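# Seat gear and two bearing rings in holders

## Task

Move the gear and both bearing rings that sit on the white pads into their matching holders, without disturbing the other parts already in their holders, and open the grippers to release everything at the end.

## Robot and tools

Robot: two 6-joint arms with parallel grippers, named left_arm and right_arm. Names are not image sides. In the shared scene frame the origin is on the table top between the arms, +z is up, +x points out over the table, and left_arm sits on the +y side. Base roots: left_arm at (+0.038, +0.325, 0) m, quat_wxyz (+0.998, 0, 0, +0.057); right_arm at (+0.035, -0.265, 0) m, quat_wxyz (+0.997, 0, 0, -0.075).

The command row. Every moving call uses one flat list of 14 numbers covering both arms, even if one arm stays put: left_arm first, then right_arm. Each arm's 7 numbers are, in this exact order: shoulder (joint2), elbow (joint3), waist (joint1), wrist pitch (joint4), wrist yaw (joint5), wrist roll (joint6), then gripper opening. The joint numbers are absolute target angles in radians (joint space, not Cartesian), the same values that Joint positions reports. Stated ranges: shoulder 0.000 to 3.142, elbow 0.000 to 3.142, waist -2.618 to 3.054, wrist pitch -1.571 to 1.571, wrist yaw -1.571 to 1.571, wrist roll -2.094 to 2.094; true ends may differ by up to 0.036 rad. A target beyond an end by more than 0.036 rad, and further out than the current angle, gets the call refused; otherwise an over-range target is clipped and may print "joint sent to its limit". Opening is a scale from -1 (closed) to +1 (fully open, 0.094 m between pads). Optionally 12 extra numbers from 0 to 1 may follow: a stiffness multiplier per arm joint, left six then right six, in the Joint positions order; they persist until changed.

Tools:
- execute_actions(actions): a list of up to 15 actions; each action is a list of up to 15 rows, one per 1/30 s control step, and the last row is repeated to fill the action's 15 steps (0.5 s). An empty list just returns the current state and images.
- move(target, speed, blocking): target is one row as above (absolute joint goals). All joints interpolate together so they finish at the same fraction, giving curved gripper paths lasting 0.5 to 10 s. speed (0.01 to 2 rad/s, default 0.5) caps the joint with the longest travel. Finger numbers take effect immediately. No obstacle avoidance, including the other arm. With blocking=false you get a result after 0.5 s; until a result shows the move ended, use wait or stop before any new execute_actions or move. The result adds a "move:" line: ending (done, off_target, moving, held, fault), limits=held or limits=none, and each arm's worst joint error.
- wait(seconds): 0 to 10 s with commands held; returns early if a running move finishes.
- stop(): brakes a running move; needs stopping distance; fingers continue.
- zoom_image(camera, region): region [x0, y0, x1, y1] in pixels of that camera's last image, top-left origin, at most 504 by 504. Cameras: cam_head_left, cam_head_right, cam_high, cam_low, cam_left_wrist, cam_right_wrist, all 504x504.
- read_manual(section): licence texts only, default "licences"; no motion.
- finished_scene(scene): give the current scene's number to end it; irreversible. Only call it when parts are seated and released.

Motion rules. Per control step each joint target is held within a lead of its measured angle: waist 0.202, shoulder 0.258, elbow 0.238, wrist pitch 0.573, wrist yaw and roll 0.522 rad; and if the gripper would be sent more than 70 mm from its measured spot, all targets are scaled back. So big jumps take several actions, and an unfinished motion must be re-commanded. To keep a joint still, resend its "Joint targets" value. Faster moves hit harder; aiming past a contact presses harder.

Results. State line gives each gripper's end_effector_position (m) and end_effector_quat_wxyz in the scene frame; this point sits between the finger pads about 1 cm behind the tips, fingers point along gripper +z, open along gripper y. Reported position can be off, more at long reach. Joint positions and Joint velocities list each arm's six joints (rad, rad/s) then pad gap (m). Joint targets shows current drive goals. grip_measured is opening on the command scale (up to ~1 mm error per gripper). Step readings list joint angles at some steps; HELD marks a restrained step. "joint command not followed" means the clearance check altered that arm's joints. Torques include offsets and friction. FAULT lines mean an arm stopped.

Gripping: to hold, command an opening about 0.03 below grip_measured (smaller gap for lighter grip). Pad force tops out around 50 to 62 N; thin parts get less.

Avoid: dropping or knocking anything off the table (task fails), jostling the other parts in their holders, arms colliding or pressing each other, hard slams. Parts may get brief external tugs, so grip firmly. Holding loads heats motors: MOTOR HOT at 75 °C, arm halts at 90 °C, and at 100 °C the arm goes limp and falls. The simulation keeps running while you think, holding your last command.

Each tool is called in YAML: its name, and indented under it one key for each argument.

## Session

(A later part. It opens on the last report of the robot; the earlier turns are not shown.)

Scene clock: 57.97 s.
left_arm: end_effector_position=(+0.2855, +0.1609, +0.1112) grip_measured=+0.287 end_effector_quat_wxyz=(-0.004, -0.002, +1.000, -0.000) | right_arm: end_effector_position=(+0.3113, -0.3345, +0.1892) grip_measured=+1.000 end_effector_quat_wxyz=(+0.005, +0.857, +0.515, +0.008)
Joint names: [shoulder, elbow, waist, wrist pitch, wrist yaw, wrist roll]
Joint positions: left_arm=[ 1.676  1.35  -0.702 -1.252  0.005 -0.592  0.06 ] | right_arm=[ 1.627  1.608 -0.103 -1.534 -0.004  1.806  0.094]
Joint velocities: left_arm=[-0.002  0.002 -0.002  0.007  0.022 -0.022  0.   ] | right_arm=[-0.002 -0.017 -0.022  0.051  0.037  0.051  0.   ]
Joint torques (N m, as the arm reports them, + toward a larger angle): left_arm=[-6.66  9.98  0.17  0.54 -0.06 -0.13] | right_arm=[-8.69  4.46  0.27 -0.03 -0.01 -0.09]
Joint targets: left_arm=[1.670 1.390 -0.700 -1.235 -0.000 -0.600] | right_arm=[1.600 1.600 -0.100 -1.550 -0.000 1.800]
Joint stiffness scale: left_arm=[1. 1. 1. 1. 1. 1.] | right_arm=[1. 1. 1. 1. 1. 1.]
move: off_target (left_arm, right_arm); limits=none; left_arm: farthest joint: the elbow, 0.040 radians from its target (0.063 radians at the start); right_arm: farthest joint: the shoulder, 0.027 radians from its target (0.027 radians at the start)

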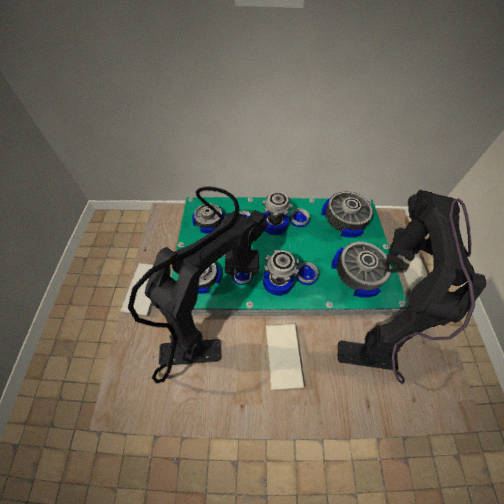

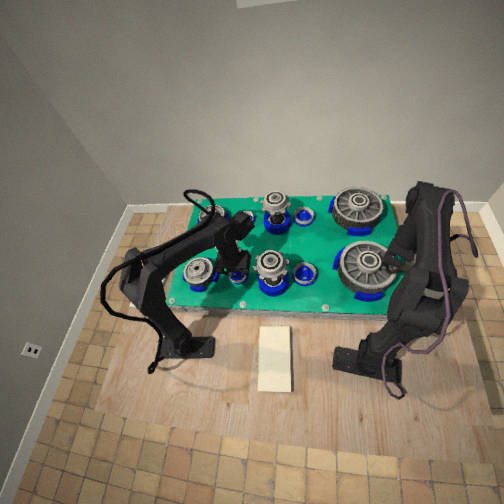

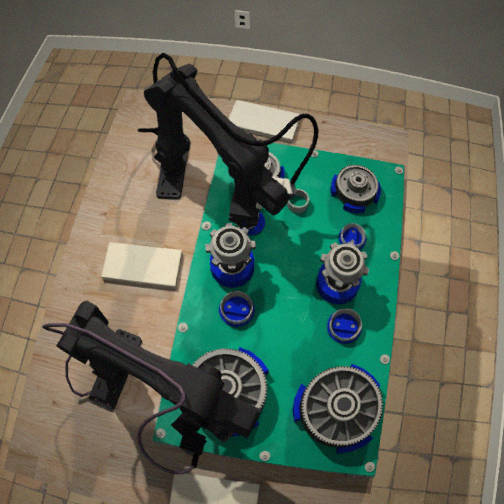

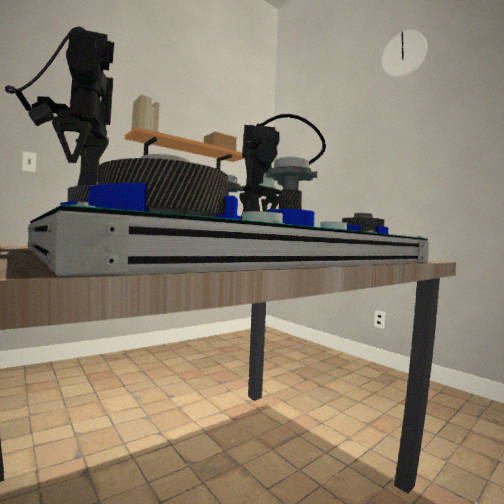

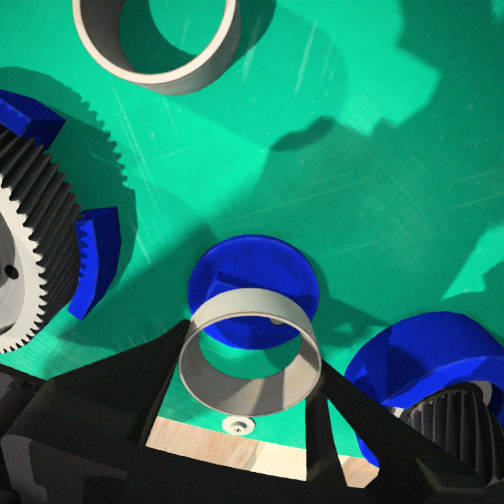

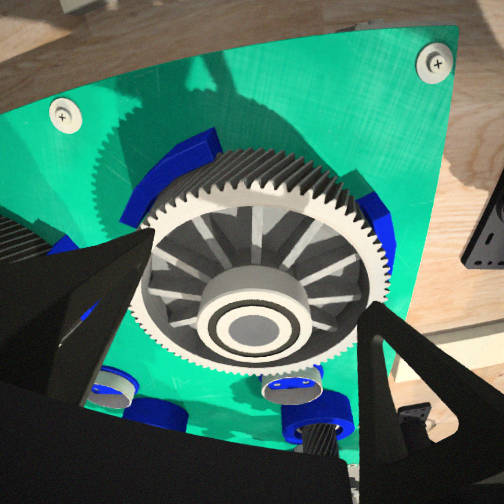

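execute_actions:
  actions:
    - [[1.672,1.39,-0.696,-1.23,0,-0.6,0.245,1.6,1.6,-0.1,-1.55,0,1.8,1],[1.674,1.39,-0.692,-1.225,0,-0.6,0.245,1.6,1.6,-0.1,-1.55,0,1.8,1],[1.676,1.39,-0.688,-1.22,0,-0.6,0.245,1.6,1.6,-0.1,-1.55,0,1.8,1],[1.68,1.39,-0.684,-1.215,0,-0.6,0.245,1.6,1.6,-0.1,-1.55,0,1.8,1],[1.685,1.39,-0.68,-1.21,0,-0.6,0.245,1.6,1.6,-0.1,-1.55,0,1.8,1]]

zoom_image:
  camera: "cam_left_wrist"
  region: [150, 220, 370, 440]

Scene clock: 59.90 s.
left_arm: end_effector_position=(+0.2928, +0.1613, +0.1112) grip_measured=+0.287 end_effector_quat_wxyz=(+0.006, -0.010, +1.000, -0.007) | right_arm: end_effector_position=(+0.3113, -0.3345, +0.1892) grip_measured=+1.000 end_effector_quat_wxyz=(+0.005, +0.857, +0.515, +0.008)
Joint names: [shoulder, elbow, waist, wrist pitch, wrist yaw, wrist roll]
Joint positions: left_arm=[ 1.676  1.35  -0.688 -1.228  0.005 -0.592  0.06 ] | right_arm=[ 1.627  1.608 -0.103 -1.534 -0.004  1.806  0.094]
Joint velocities: left_arm=[-0.002  0.002  0.007 -0.037  0.022  0.007 -0.001] | right_arm=[-0.007 -0.002  0.007 -0.007 -0.022 -0.022  0.   ]
Joint torques (N m, as the arm reports them, + toward a larger angle): left_arm=[-5.6  10.13  0.67  0.55 -0.07 -0.12] | right_arm=[-8.68  4.47  0.32 -0.02  0.   -0.09]
Joint targets: left_arm=[1.685 1.390 -0.680 -1.210 -0.000 -0.600] | right_arm=[1.600 1.600 -0.100 -1.550 -0.000 1.800]
Joint stiffness scale: left_arm=[1. 1. 1. 1. 1. 1.] | right_arm=[1. 1. 1. 1. 1. 1.]
Step readings (joint positions):
0: left_arm=[1.676 1.350 -0.702 -1.252 0.005 -0.592] | right_arm=[1.627 1.608 -0.103 -1.534 -0.004 1.806]
1: left_arm=[1.676 1.350 -0.702 -1.251 0.005 -0.592] | right_arm=[1.627 1.608 -0.103 -1.534 -0.004 1.806]
2: left_arm=[1.676 1.350 -0.702 -1.250 0.005 -0.592] | right_arm=[1.627 1.608 -0.103 -1.534 -0.004 1.806]
4: left_arm=[1.676 1.350 -0.701 -1.245 0.005 -0.592] | right_arm=[1.627 1.608 -0.103 -1.534 -0.004 1.806]
8: left_arm=[1.676 1.350 -0.690 -1.234 0.005 -0.592] | right_arm=[1.627 1.608 -0.103 -1.534 -0.004 1.806]
15: Joint positions above

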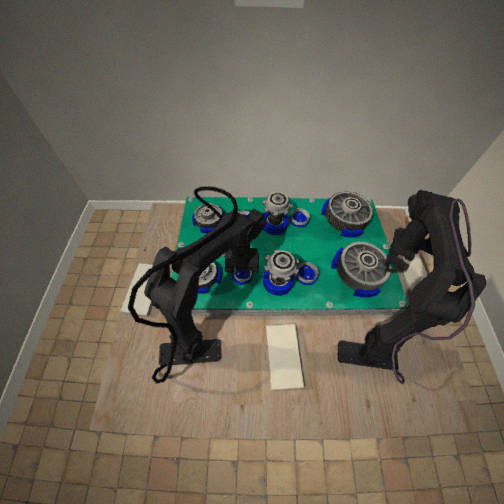

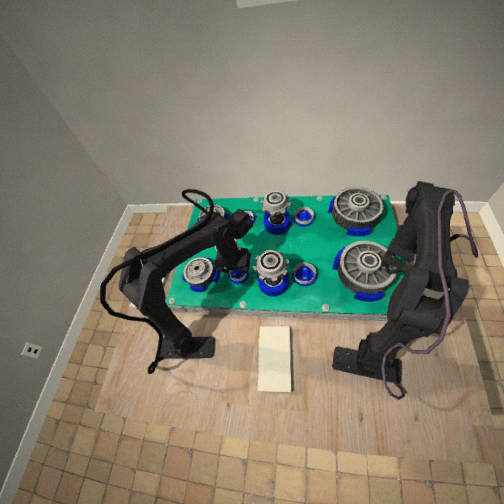

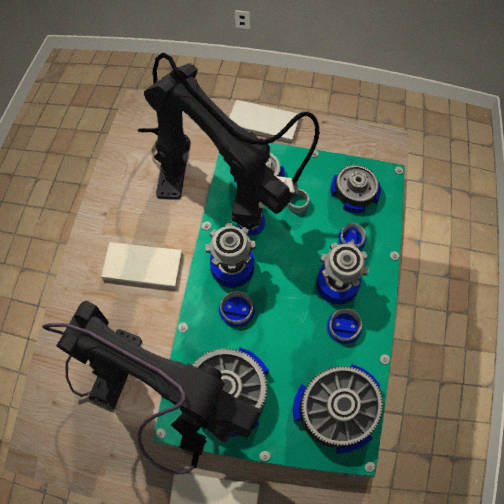

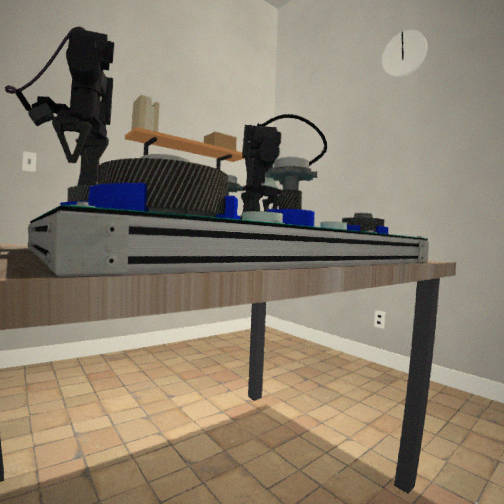

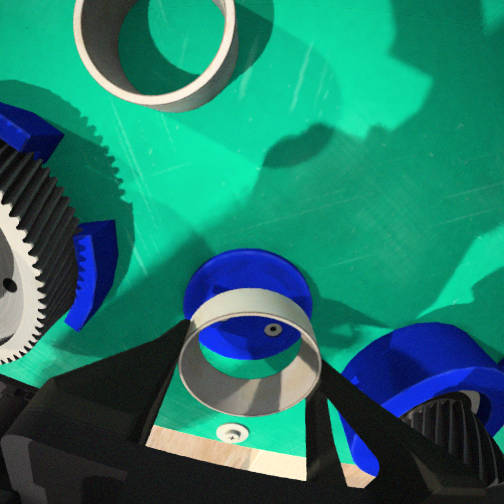

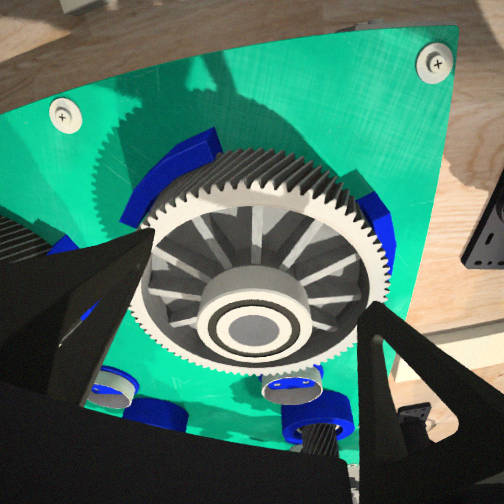

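Region (150, 220, 370, 440) of cam_left_wrist's 504x504 image, scaled by 2.291, with more detail than that image has.

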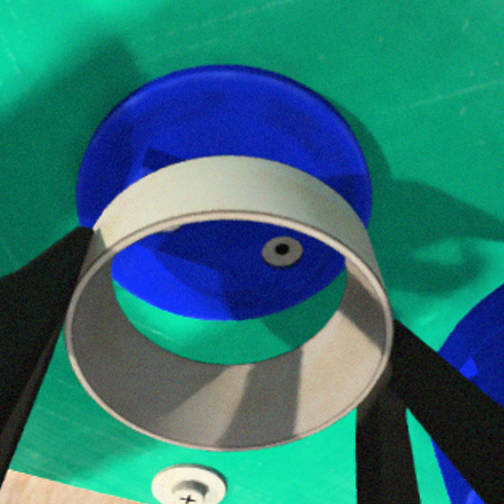

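execute_actions:
  actions:
    - [[1.688,1.39,-0.678,-1.21,0,-0.6,0.245,1.6,1.6,-0.1,-1.55,0,1.8,1],[1.691,1.39,-0.676,-1.21,0,-0.6,0.245,1.6,1.6,-0.1,-1.55,0,1.8,1],[1.694,1.39,-0.674,-1.21,0,-0.6,0.245,1.6,1.6,-0.1,-1.55,0,1.8,1],[1.697,1.39,-0.674,-1.21,0,-0.6,0.245,1.6,1.6,-0.1,-1.55,0,1.8,1],[1.70,1.39,-0.674,-1.21,0,-0.6,0.245,1.6,1.6,-0.1,-1.55,0,1.8,1]]

zoom_image:
  camera: "cam_left_wrist"
  region: [150, 220, 370, 440]

Scene clock: 60.93 s.
left_arm: end_effector_position=(+0.2938, +0.1623, +0.1046) grip_measured=+0.287 end_effector_quat_wxyz=(-0.003, -0.012, +1.000, -0.001) | right_arm: end_effector_position=(+0.3113, -0.3345, +0.1892) grip_measured=+1.000 end_effector_quat_wxyz=(+0.005, +0.857, +0.515, +0.008)
Joint names: [shoulder, elbow, waist, wrist pitch, wrist yaw, wrist roll]
Joint positions: left_arm=[ 1.7    1.35  -0.683 -1.226  0.005 -0.592  0.06 ] | right_arm=[ 1.627  1.608 -0.103 -1.534 -0.004  1.806  0.094]
Joint velocities: left_arm=[-0.002 -0.027 -0.002  0.007 -0.037  0.022  0.001] | right_arm=[-0.007 -0.002 -0.007  0.081 -0.037  0.022  0.   ]
Joint torques (N m, as the arm reports them, + toward a larger angle): left_arm=[-6.34 10.04  0.77  0.54 -0.06 -0.11] | right_arm=[-8.68  4.41  0.28 -0.03 -0.01 -0.08]
Joint targets: left_arm=[1.700 1.390 -0.674 -1.210 -0.000 -0.600] | right_arm=[1.600 1.600 -0.100 -1.550 0.000 1.800]
Joint stiffness scale: left_arm=[1. 1. 1. 1. 1. 1.] | right_arm=[1. 1. 1. 1. 1. 1.]
Step readings (joint positions):
0: left_arm=[1.676 1.350 -0.688 -1.227 0.005 -0.592] | right_arm=[1.627 1.608 -0.103 -1.534 -0.004 1.806]
1: left_arm=[1.676 1.350 -0.688 -1.227 0.005 -0.592] | right_arm=[1.627 1.608 -0.103 -1.534 -0.004 1.806]
2: left_arm=[1.677 1.350 -0.688 -1.227 0.005 -0.592] | right_arm=[1.627 1.608 -0.103 -1.534 -0.004 1.806]
4: left_arm=[1.683 1.350 -0.687 -1.227 0.005 -0.592] | right_arm=[1.627 1.608 -0.103 -1.534 -0.004 1.806]
8: left_arm=[1.698 1.350 -0.683 -1.226 0.005 -0.592] | right_arm=[1.627 1.608 -0.103 -1.534 -0.004 1.806]
15: Joint positions above

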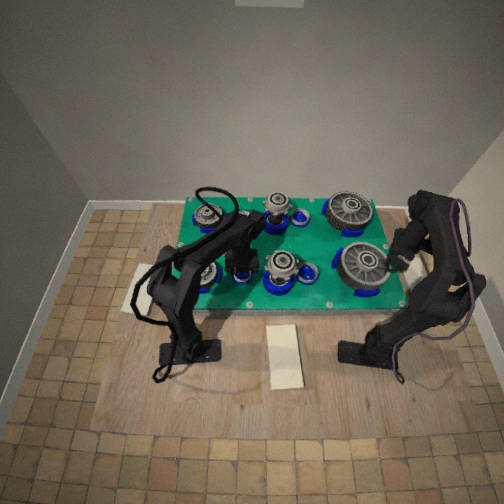

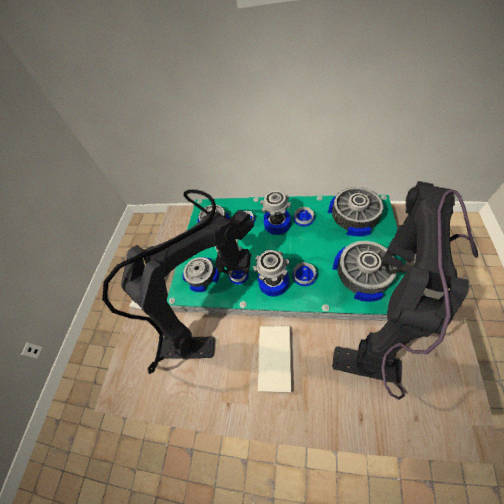

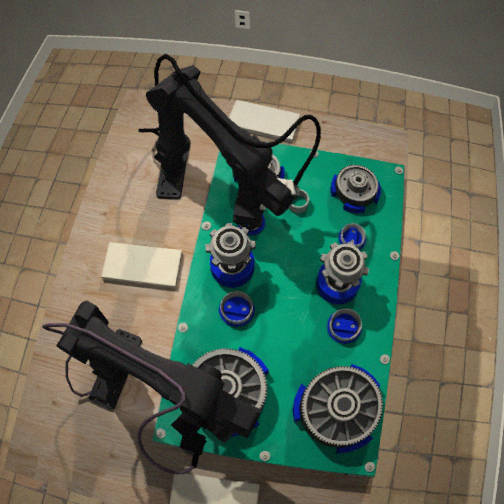

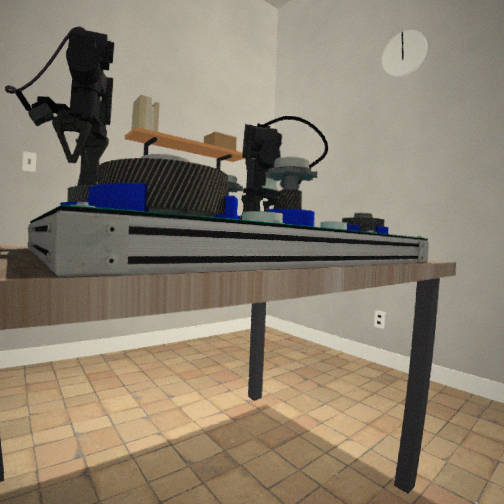

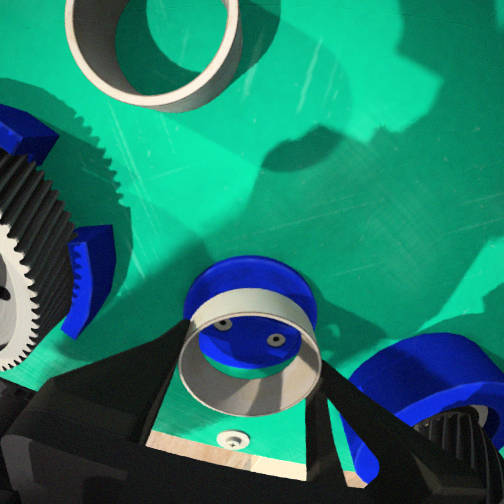

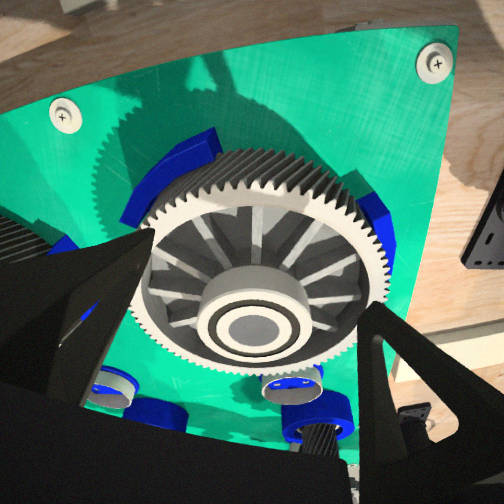

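Region (150, 220, 370, 440) of cam_left_wrist's 504x504 image, scaled by 2.291, with more detail than that image has.

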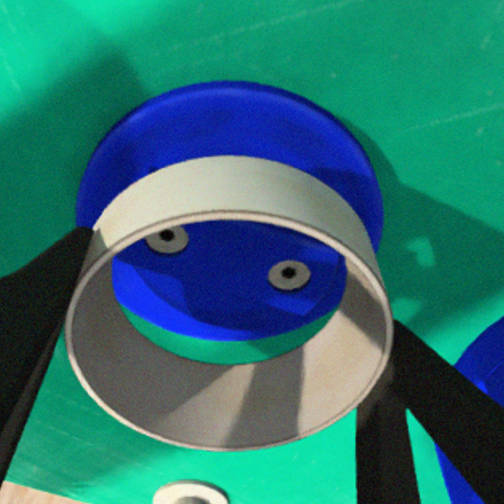

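execute_actions:
  actions:
    - [[1.70,1.37,-0.674,-1.21,0,-0.6,0.245,1.6,1.6,-0.1,-1.55,0,1.8,1],[1.70,1.35,-0.674,-1.21,0,-0.6,0.245,1.6,1.6,-0.1,-1.55,0,1.8,1],[1.70,1.34,-0.674,-1.21,0,-0.6,0.245,1.6,1.6,-0.1,-1.55,0,1.8,1],[1.70,1.336,-0.674,-1.208,0,-0.6,0.245,1.6,1.6,-0.1,-1.55,0,1.8,1],[1.70,1.332,-0.674,-1.205,0,-0.6,0.245,1.6,1.6,-0.1,-1.55,0,1.8,1],[1.70,1.328,-0.674,-1.201,0,-0.6,0.245,1.6,1.6,-0.1,-1.55,0,1.8,1],[1.70,1.324,-0.674,-1.197,0,-0.6,0.245,1.6,1.6,-0.1,-1.55,0,1.8,1],[1.70,1.32,-0.674,-1.193,0,-0.6,0.245,1.6,1.6,-0.1,-1.55,0,1.8,1],[1.70,1.316,-0.674,-1.189,0,-0.6,0.245,1.6,1.6,-0.1,-1.55,0,1.8,1],[1.70,1.312,-0.674,-1.185,0,-0.6,0.245,1.6,1.6,-0.1,-1.55,0,1.8,1],[1.70,1.308,-0.674,-1.181,0,-0.6,0.245,1.6,1.6,-0.1,-1.55,0,1.8,1],[1.70,1.304,-0.674,-1.177,0,-0.6,0.245,1.6,1.6,-0.1,-1.55,0,1.8,1],[1.70,1.30,-0.674,-1.173,0,-0.6,0.245,1.6,1.6,-0.1,-1.55,0,1.8,1],[1.70,1.296,-0.674,-1.169,0,-0.6,0.245,1.6,1.6,-0.1,-1.55,0,1.8,1],[1.70,1.292,-0.674,-1.165,0,-0.6,0.245,1.6,1.6,-0.1,-1.55,0,1.8,1]]
    - [[1.70,1.288,-0.674,-1.161,0,-0.6,0.245,1.6,1.6,-0.1,-1.55,0,1.8,1],[1.70,1.284,-0.674,-1.157,0,-0.6,0.245,1.6,1.6,-0.1,-1.55,0,1.8,1]]

zoom_image:
  camera: "cam_left_wrist"
  region: [150, 220, 370, 440]

Scene clock: 63.13 s.
left_arm: end_effector_position=(+0.2938, +0.1611, +0.1013) grip_measured=+0.287 end_effector_quat_wxyz=(-0.000, -0.013, +1.000, -0.006) | right_arm: end_effector_position=(+0.3113, -0.3345, +0.1892) grip_measured=+1.000 end_effector_quat_wxyz=(+0.005, +0.857, +0.515, +0.008)
Joint names: [shoulder, elbow, waist, wrist pitch, wrist yaw, wrist roll]
Joint positions: left_arm=[ 1.693  1.33  -0.683 -1.202  0.011 -0.594  0.06 ] | right_arm=[ 1.627  1.608 -0.103 -1.534 -0.004  1.806  0.094]
Joint velocities: left_arm=[-0.002  0.012 -0.012  0.051  0.037 -0.037  0.001] | right_arm=[ 0.007 -0.017 -0.012  0.081 -0.037 -0.022  0.   ]
Joint torques (N m, as the arm reports them, + toward a larger angle): left_arm=[-5.76  2.37  0.7   0.9  -0.11 -0.1 ] | right_arm=[-8.62  4.45  0.28 -0.03 -0.02 -0.08]
Joint targets: left_arm=[1.700 1.284 -0.674 -1.157 -0.000 -0.600] | right_arm=[1.600 1.600 -0.100 -1.550 -0.000 1.800]
Joint stiffness scale: left_arm=[1. 1. 1. 1. 1. 1.] | right_arm=[1. 1. 1. 1. 1. 1.]
Step readings (joint positions; steps 1 to 15: 1st action; 16 to 30: 2nd action):
0: left_arm=[1.708 1.354 -0.683 -1.228 0.015 -0.593] | right_arm=[1.627 1.608 -0.103 -1.534 -0.004 1.806]
1: left_arm=[1.708 1.354 -0.683 -1.227 0.015 -0.593] | right_arm=[1.627 1.608 -0.103 -1.534 -0.004 1.806]
2: left_arm=[1.708 1.354 -0.683 -1.227 0.014 -0.593] | right_arm=[1.627 1.608 -0.103 -1.534 -0.004 1.806]
4: left_arm=[1.708 1.354 -0.683 -1.227 0.013 -0.593] | right_arm=[1.627 1.608 -0.103 -1.534 -0.004 1.806]
8: left_arm=[1.708 1.349 -0.683 -1.221 0.012 -0.593] | right_arm=[1.627 1.608 -0.103 -1.534 -0.004 1.806]
15: left_arm=[1.703 1.342 -0.683 -1.214 0.011 -0.593] | right_arm=[1.627 1.608 -0.103 -1.534 -0.004 1.806]
16: left_arm=[1.700 1.338 -0.683 -1.210 0.011 -0.593] | right_arm=[1.627 1.608 -0.103 -1.534 -0.004 1.806]
17: left_arm=[1.698 1.335 -0.683 -1.206 0.011 -0.593] | right_arm=[1.627 1.608 -0.103 -1.534 -0.004 1.806]
19: left_arm=[1.694 1.331 -0.683 -1.203 0.011 -0.593] | right_arm=[1.627 1.608 -0.103 -1.534 -0.004 1.806]
23: left_arm=[1.693 1.330 -0.683 -1.202 0.011 -0.593] | right_arm=[1.627 1.608 -0.103 -1.534 -0.004 1.806]
30: Joint positions above

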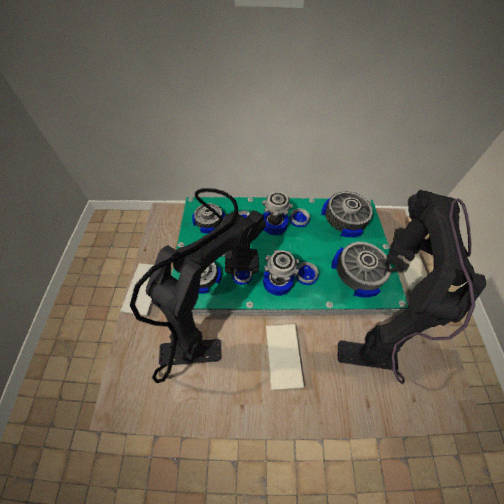

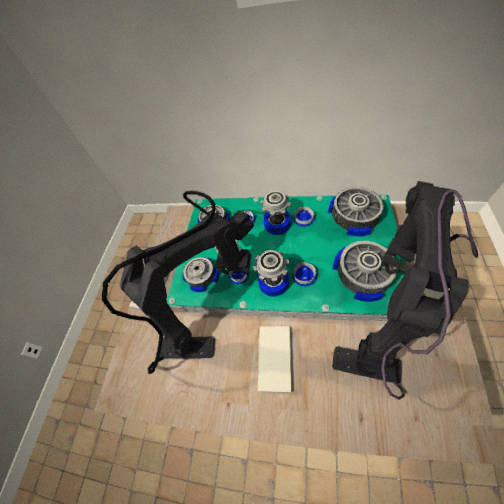

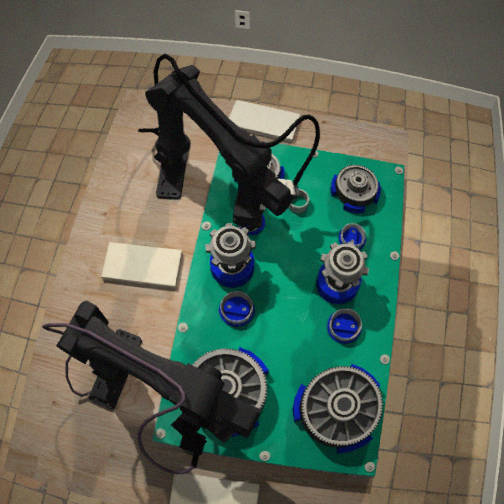

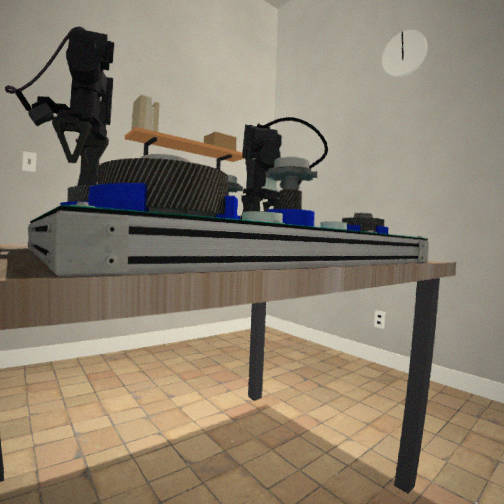

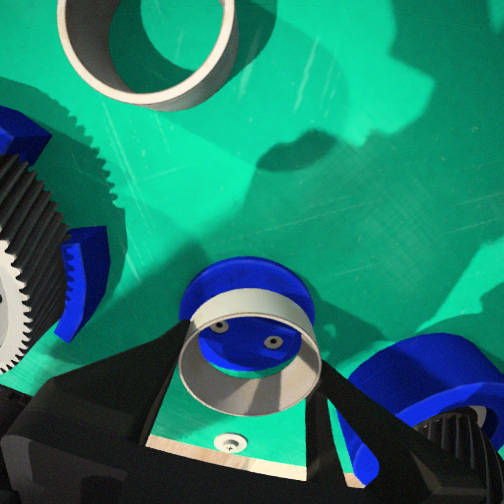

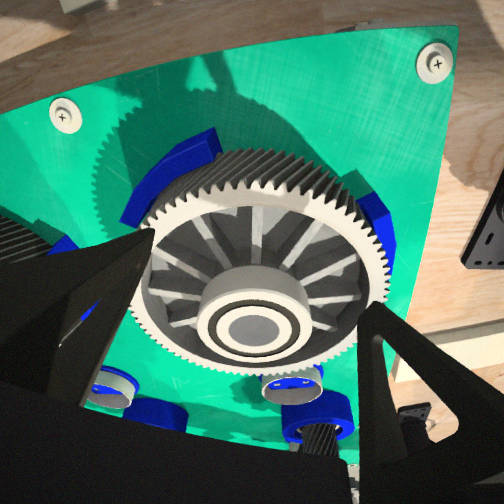

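Region (150, 220, 370, 440) of cam_left_wrist's 504x504 image, scaled by 2.291, with more detail than that image has.

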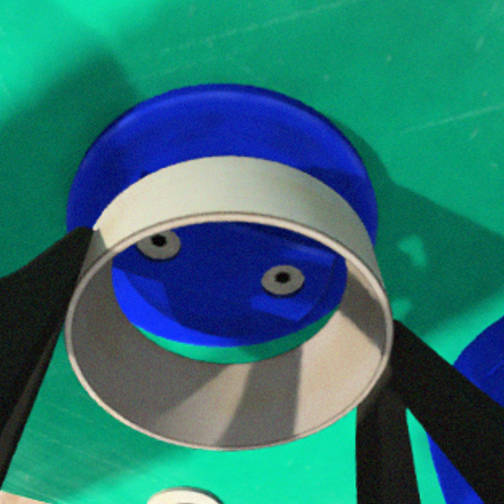

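execute_actions:
  actions:
    - [[1.70,1.32,-0.674,-1.19,0,-0.6,0.245,1.6,1.6,-0.1,-1.55,0,1.8,1],[1.70,1.35,-0.674,-1.20,0,-0.6,0.245,1.6,1.6,-0.1,-1.55,0,1.8,1],[1.70,1.37,-0.674,-1.21,0,-0.6,0.245,1.6,1.6,-0.1,-1.55,0,1.8,1],[1.70,1.385,-0.674,-1.22,0,-0.6,0.245,1.6,1.6,-0.1,-1.55,0,1.8,1],[1.70,1.385,-0.674,-1.22,-0.005,-0.6,0.245,1.6,1.6,-0.1,-1.55,0,1.8,1],[1.70,1.385,-0.672,-1.22,-0.01,-0.6,0.245,1.6,1.6,-0.1,-1.55,0,1.8,1],[1.70,1.385,-0.67,-1.22,-0.01,-0.6,0.245,1.6,1.6,-0.1,-1.55,0,1.8,1]]

zoom_image:
  camera: "cam_left_wrist"
  region: [150, 220, 370, 440]

Scene clock: 64.10 s.
left_arm: end_effector_position=(+0.2983, +0.1612, +0.1049) grip_measured=+0.287 end_effector_quat_wxyz=(+0.006, -0.015, +1.000, -0.006) | right_arm: end_effector_position=(+0.3113, -0.3345, +0.1892) grip_measured=+1.000 end_effector_quat_wxyz=(+0.005, +0.857, +0.515, +0.008)
Joint names: [shoulder, elbow, waist, wrist pitch, wrist yaw, wrist roll]
Joint positions: left_arm=[ 1.697  1.348 -0.679 -1.206  0.004 -0.594  0.06 ] | right_arm=[ 1.627  1.608 -0.103 -1.534 -0.004  1.806  0.094]
Joint velocities: left_arm=[-0.007  0.007 -0.007  0.007  0.022  0.081  0.001] | right_arm=[-0.007  0.002 -0.007 -0.022  0.007 -0.081  0.   ]
Joint torques (N m, as the arm reports them, + toward a larger angle): left_arm=[-6.13  9.82  0.74  0.22 -0.13 -0.1 ] | right_arm=[-8.64  4.48  0.37 -0.02 -0.02 -0.08]
Joint targets: left_arm=[1.700 1.385 -0.670 -1.220 -0.010 -0.600] | right_arm=[1.600 1.600 -0.100 -1.550 0.000 1.800]
Joint stiffness scale: left_arm=[1. 1. 1. 1. 1. 1.] | right_arm=[1. 1. 1. 1. 1. 1.]
Step readings (joint positions):
0: left_arm=[1.693 1.330 -0.683 -1.202 0.011 -0.594] | right_arm=[1.627 1.608 -0.103 -1.534 -0.004 1.806]
1: left_arm=[1.693 1.330 -0.683 -1.202 0.011 -0.594] | right_arm=[1.627 1.608 -0.103 -1.534 -0.004 1.806]
2: left_arm=[1.693 1.332 -0.683 -1.203 0.011 -0.594] | right_arm=[1.627 1.608 -0.103 -1.534 -0.004 1.806]
4: left_arm=[1.694 1.337 -0.683 -1.205 0.011 -0.594] | right_arm=[1.627 1.608 -0.103 -1.534 -0.004 1.806]
8: left_arm=[1.697 1.347 -0.682 -1.206 0.007 -0.594] | right_arm=[1.627 1.608 -0.103 -1.534 -0.004 1.806]
15: Joint positions above

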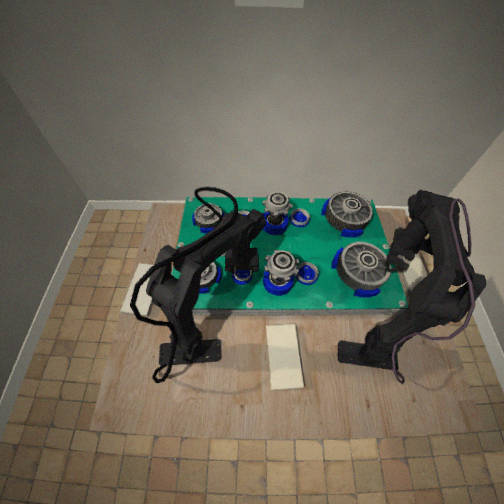

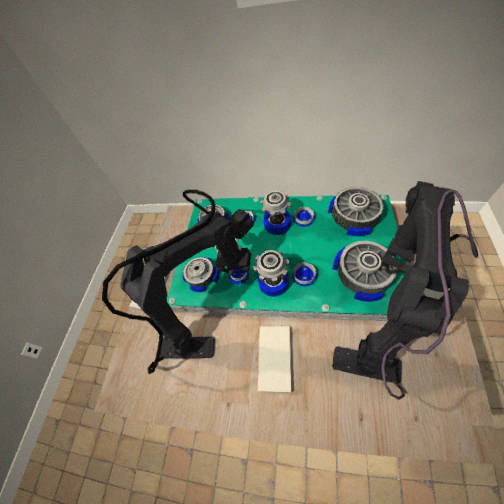

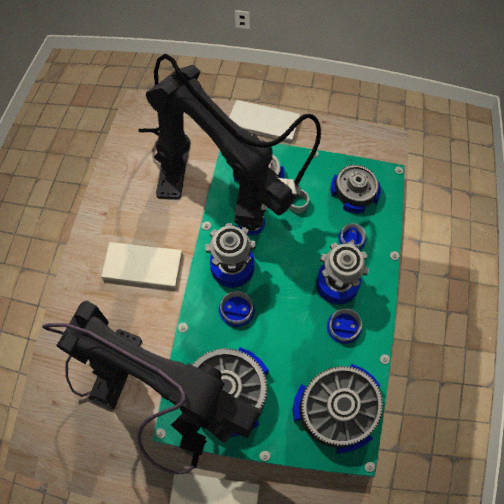

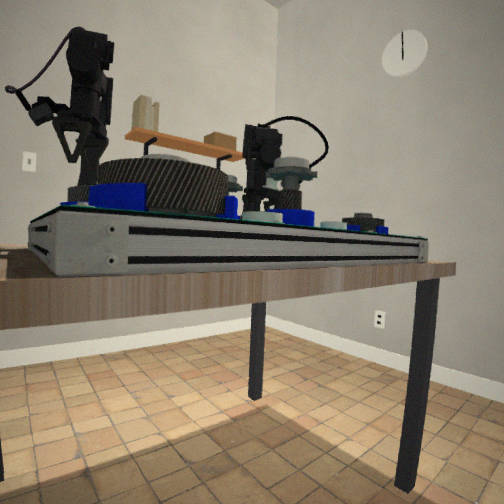

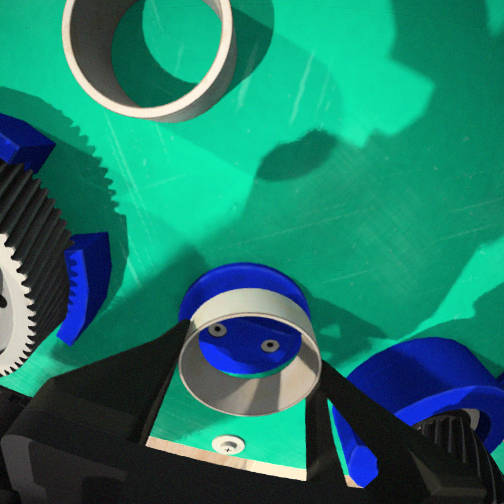

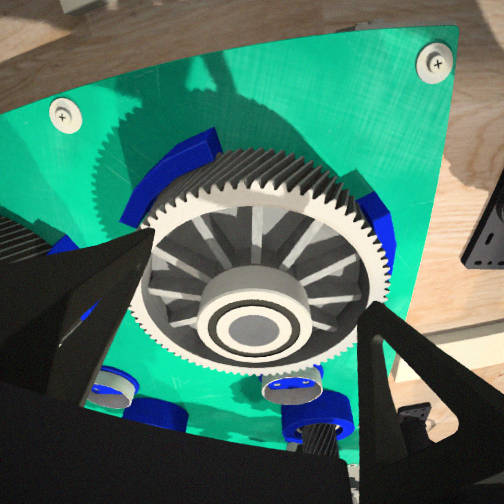

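Region (150, 220, 370, 440) of cam_left_wrist's 504x504 image, scaled by 2.291, with more detail than that image has.

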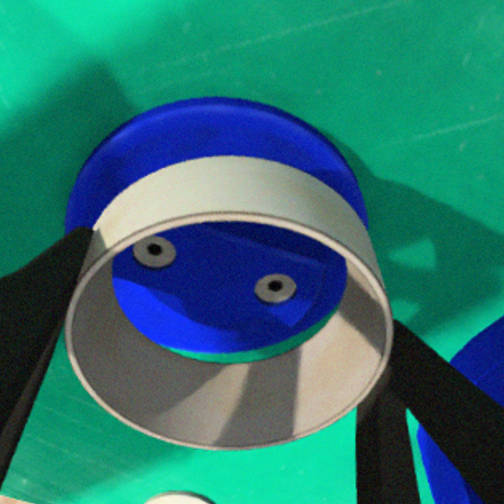

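execute_actions:
  actions:
    - [[1.70,1.385,-0.676,-1.225,-0.01,-0.6,0.245,1.6,1.6,-0.1,-1.55,0,1.8,1],[1.70,1.385,-0.682,-1.23,-0.01,-0.6,0.245,1.6,1.6,-0.1,-1.55,0,1.8,1],[1.70,1.385,-0.687,-1.235,-0.01,-0.6,0.245,1.6,1.6,-0.1,-1.55,0,1.8,1],[1.70,1.385,-0.690,-1.239,-0.01,-0.6,0.245,1.6,1.6,-0.1,-1.55,0,1.8,1]]

zoom_image:
  camera: "cam_left_wrist"
  region: [150, 220, 370, 440]

Scene clock: 65.73 s.
left_arm: end_effector_position=(+0.2950, +0.1634, +0.1048) grip_measured=+0.287 end_effector_quat_wxyz=(-0.001, -0.015, +1.000, -0.001) | right_arm: end_effector_position=(+0.3113, -0.3345, +0.1892) grip_measured=+1.000 end_effector_quat_wxyz=(+0.005, +0.857, +0.515, +0.008)
Joint names: [shoulder, elbow, waist, wrist pitch, wrist yaw, wrist roll]
Joint positions: left_arm=[ 1.697  1.348 -0.679 -1.222  0.003 -0.594  0.06 ] | right_arm=[ 1.627  1.608 -0.103 -1.534 -0.004  1.806  0.094]
Joint velocities: left_arm=[-0.007  0.002  0.002 -0.066  0.051 -0.037 -0.001] | right_arm=[-0.007 -0.007 -0.002 -0.007 -0.037  0.081  0.   ]
Joint torques (N m, as the arm reports them, + toward a larger angle): left_arm=[-6.15  9.81 -0.85  0.13 -0.15 -0.1 ] | right_arm=[-8.6   4.41  0.32 -0.04 -0.01 -0.08]
Joint targets: left_arm=[1.700 1.385 -0.690 -1.239 -0.010 -0.600] | right_arm=[1.600 1.600 -0.100 -1.550 0.000 1.800]
Joint stiffness scale: left_arm=[1. 1. 1. 1. 1. 1.] | right_arm=[1. 1. 1. 1. 1. 1.]
Step readings (joint positions):
0: left_arm=[1.697 1.348 -0.679 -1.206 0.003 -0.594] | right_arm=[1.627 1.608 -0.103 -1.534 -0.004 1.806]
1: left_arm=[1.697 1.348 -0.679 -1.206 0.003 -0.594] | right_arm=[1.627 1.608 -0.103 -1.534 -0.004 1.806]
2: left_arm=[1.697 1.348 -0.679 -1.207 0.003 -0.594] | right_arm=[1.627 1.608 -0.103 -1.534 -0.004 1.806]
4: left_arm=[1.697 1.348 -0.679 -1.211 0.003 -0.594] | right_arm=[1.627 1.608 -0.103 -1.534 -0.004 1.806]
8: left_arm=[1.697 1.348 -0.679 -1.219 0.003 -0.594] | right_arm=[1.627 1.608 -0.103 -1.534 -0.004 1.806]
15: Joint positions above

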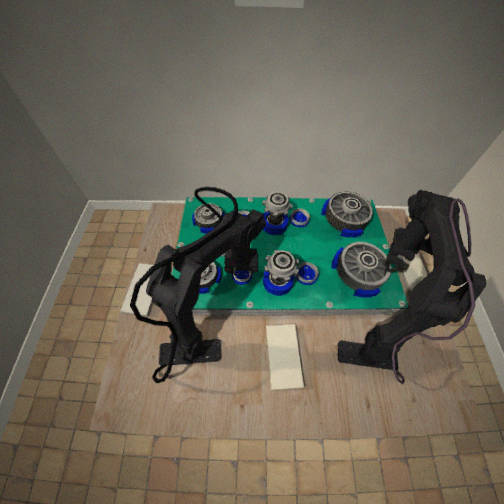

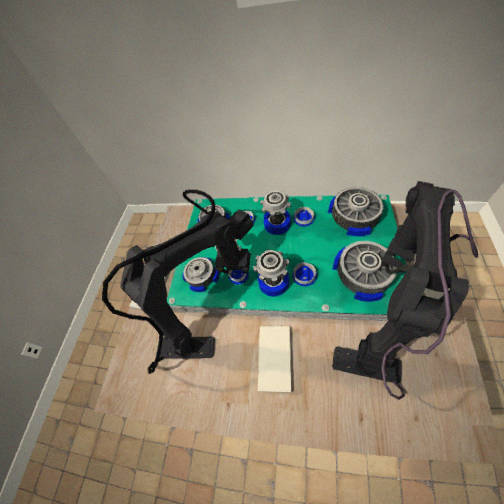

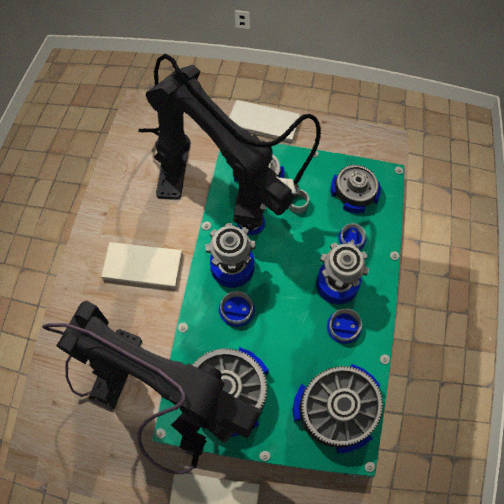

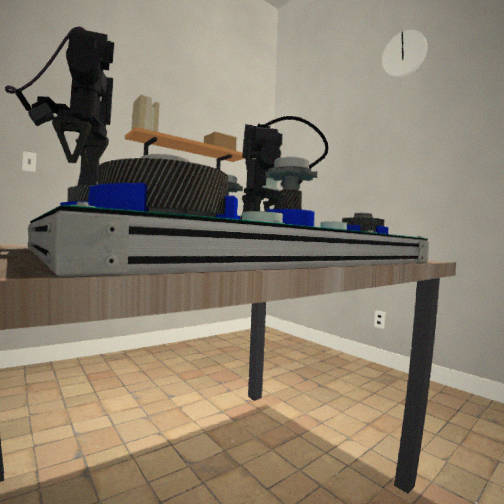

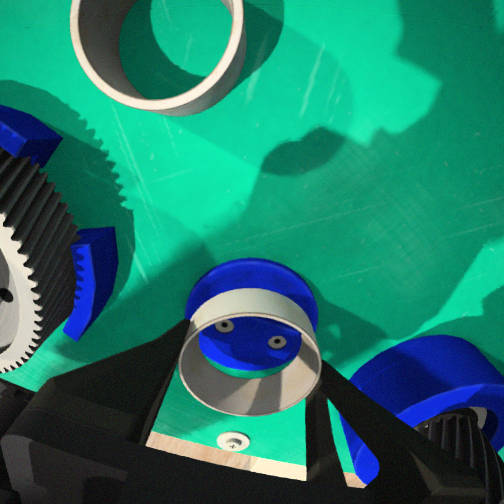

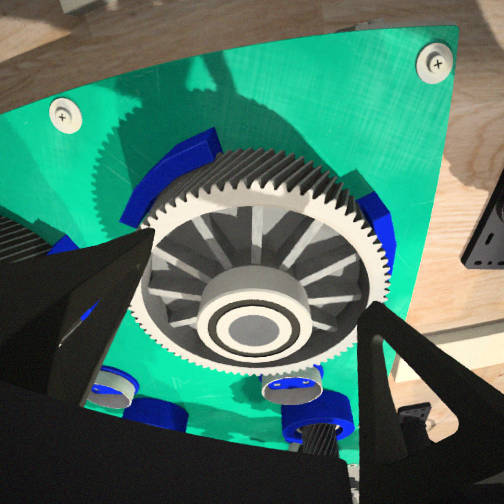

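Region (150, 220, 370, 440) of cam_left_wrist's 504x504 image, scaled by 2.291, with more detail than that image has.

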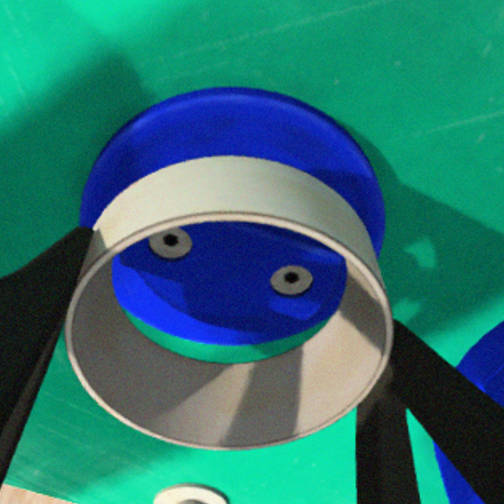

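execute_actions:
  actions:
    - [[1.703,1.36,-0.685,-1.239,-0.005,-0.6,0.245,1.6,1.6,-0.1,-1.55,0,1.8,1],[1.706,1.36,-0.685,-1.235,-0.005,-0.6,0.245,1.6,1.6,-0.1,-1.55,0,1.8,1],[1.709,1.35,-0.685,-1.23,-0.005,-0.6,0.245,1.6,1.6,-0.1,-1.55,0,1.8,1],[1.712,1.35,-0.685,-1.225,-0.005,-0.6,0.245,1.6,1.6,-0.1,-1.55,0,1.8,1],[1.715,1.35,-0.685,-1.22,-0.005,-0.6,0.245,1.6,1.6,-0.1,-1.55,0,1.8,1],[1.718,1.35,-0.685,-1.22,-0.005,-0.6,0.245,1.6,1.6,-0.1,-1.55,0,1.8,1],[1.721,1.35,-0.685,-1.22,-0.005,-0.6,0.245,1.6,1.6,-0.1,-1.55,0,1.8,1],[1.724,1.35,-0.685,-1.22,-0.005,-0.6,0.245,1.6,1.6,-0.1,-1.55,0,1.8,1]]

zoom_image:
  camera: "cam_left_wrist"
  region: [150, 220, 370, 440]

Scene clock: 67.03 s.
left_arm: end_effector_position=(+0.2958, +0.1636, +0.0977) grip_measured=+0.287 end_effector_quat_wxyz=(-0.009, -0.015, +1.000, +0.006) | right_arm: end_effector_position=(+0.3113, -0.3345, +0.1892) grip_measured=+1.000 end_effector_quat_wxyz=(+0.005, +0.857, +0.515, +0.008)
Joint names: [shoulder, elbow, waist, wrist pitch, wrist yaw, wrist roll]
Joint positions: left_arm=[ 1.722  1.348 -0.679 -1.218 -0.001 -0.594  0.06 ] | right_arm=[ 1.627  1.608 -0.103 -1.534 -0.004  1.806  0.094]
Joint velocities: left_arm=[ 0.002 -0.007 -0.002  0.081  0.081  0.051  0.   ] | right_arm=[-0.002 -0.017  0.002 -0.007  0.022  0.022  0.   ]
Joint torques (N m, as the arm reports them, + toward a larger angle): left_arm=[-6.37  6.65 -0.4   0.28 -0.07 -0.09] | right_arm=[-8.63  4.44  0.34 -0.02 -0.01 -0.07]
Joint targets: left_arm=[1.724 1.350 -0.685 -1.220 -0.005 -0.600] | right_arm=[1.600 1.600 -0.100 -1.550 -0.000 1.800]
Joint stiffness scale: left_arm=[1. 1. 1. 1. 1. 1.] | right_arm=[1. 1. 1. 1. 1. 1.]
Step readings (joint positions):
0: left_arm=[1.697 1.348 -0.679 -1.223 0.003 -0.594] | right_arm=[1.627 1.608 -0.103 -1.534 -0.004 1.806]
1: left_arm=[1.697 1.348 -0.679 -1.223 0.003 -0.594] | right_arm=[1.627 1.608 -0.103 -1.534 -0.004 1.806]
2: left_arm=[1.697 1.348 -0.679 -1.223 0.003 -0.594] | right_arm=[1.627 1.608 -0.103 -1.534 -0.004 1.806]
4: left_arm=[1.698 1.348 -0.679 -1.223 0.003 -0.594] | right_arm=[1.627 1.608 -0.103 -1.534 -0.004 1.806]
8: left_arm=[1.712 1.348 -0.679 -1.221 0.001 -0.594] | right_arm=[1.627 1.608 -0.103 -1.534 -0.004 1.806]
15: Joint positions above

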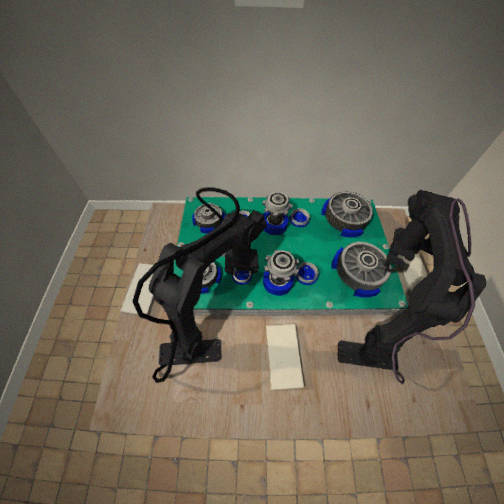

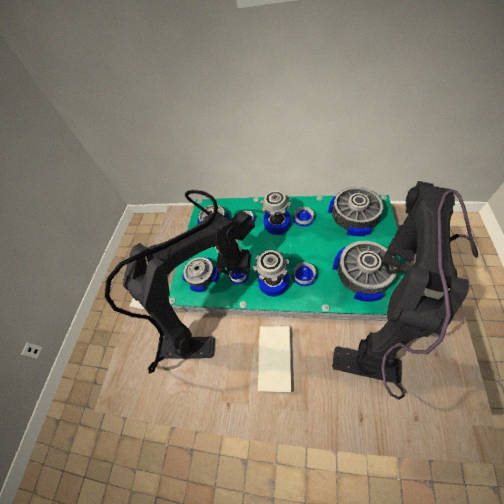

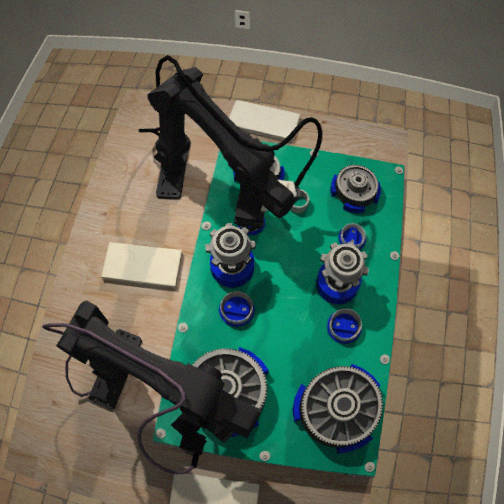

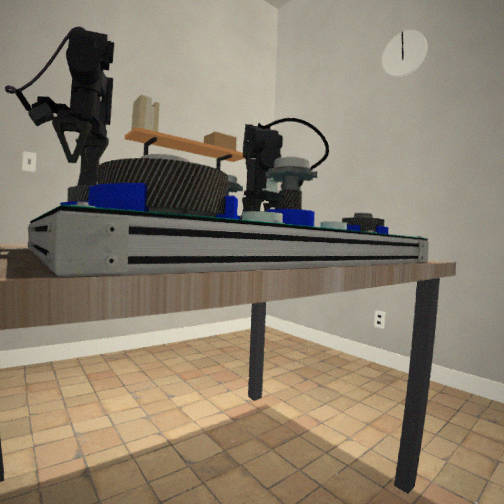

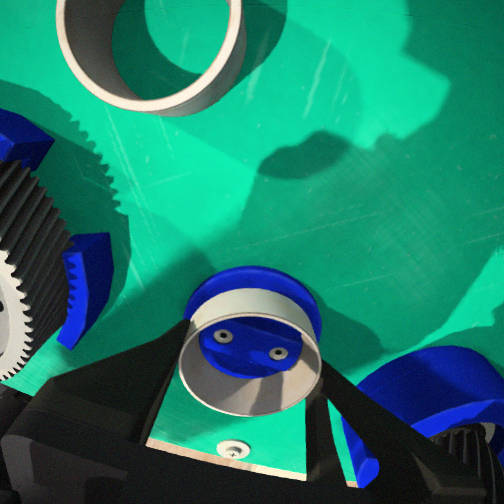

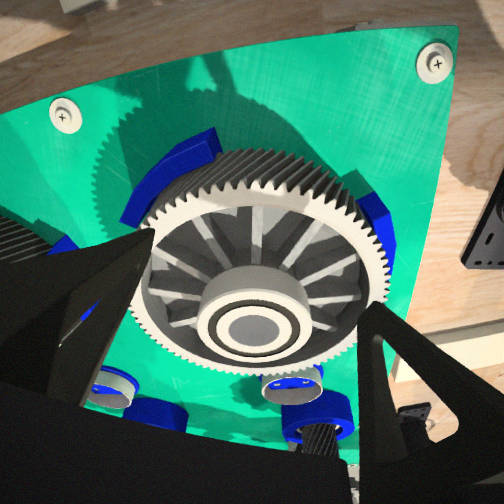

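Region (150, 220, 370, 440) of cam_left_wrist's 504x504 image, scaled by 2.291, with more detail than that image has.

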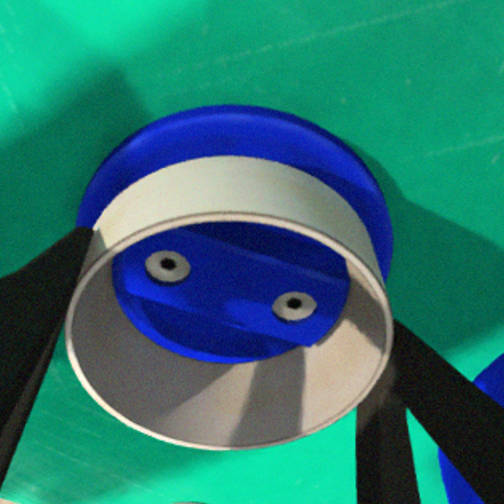

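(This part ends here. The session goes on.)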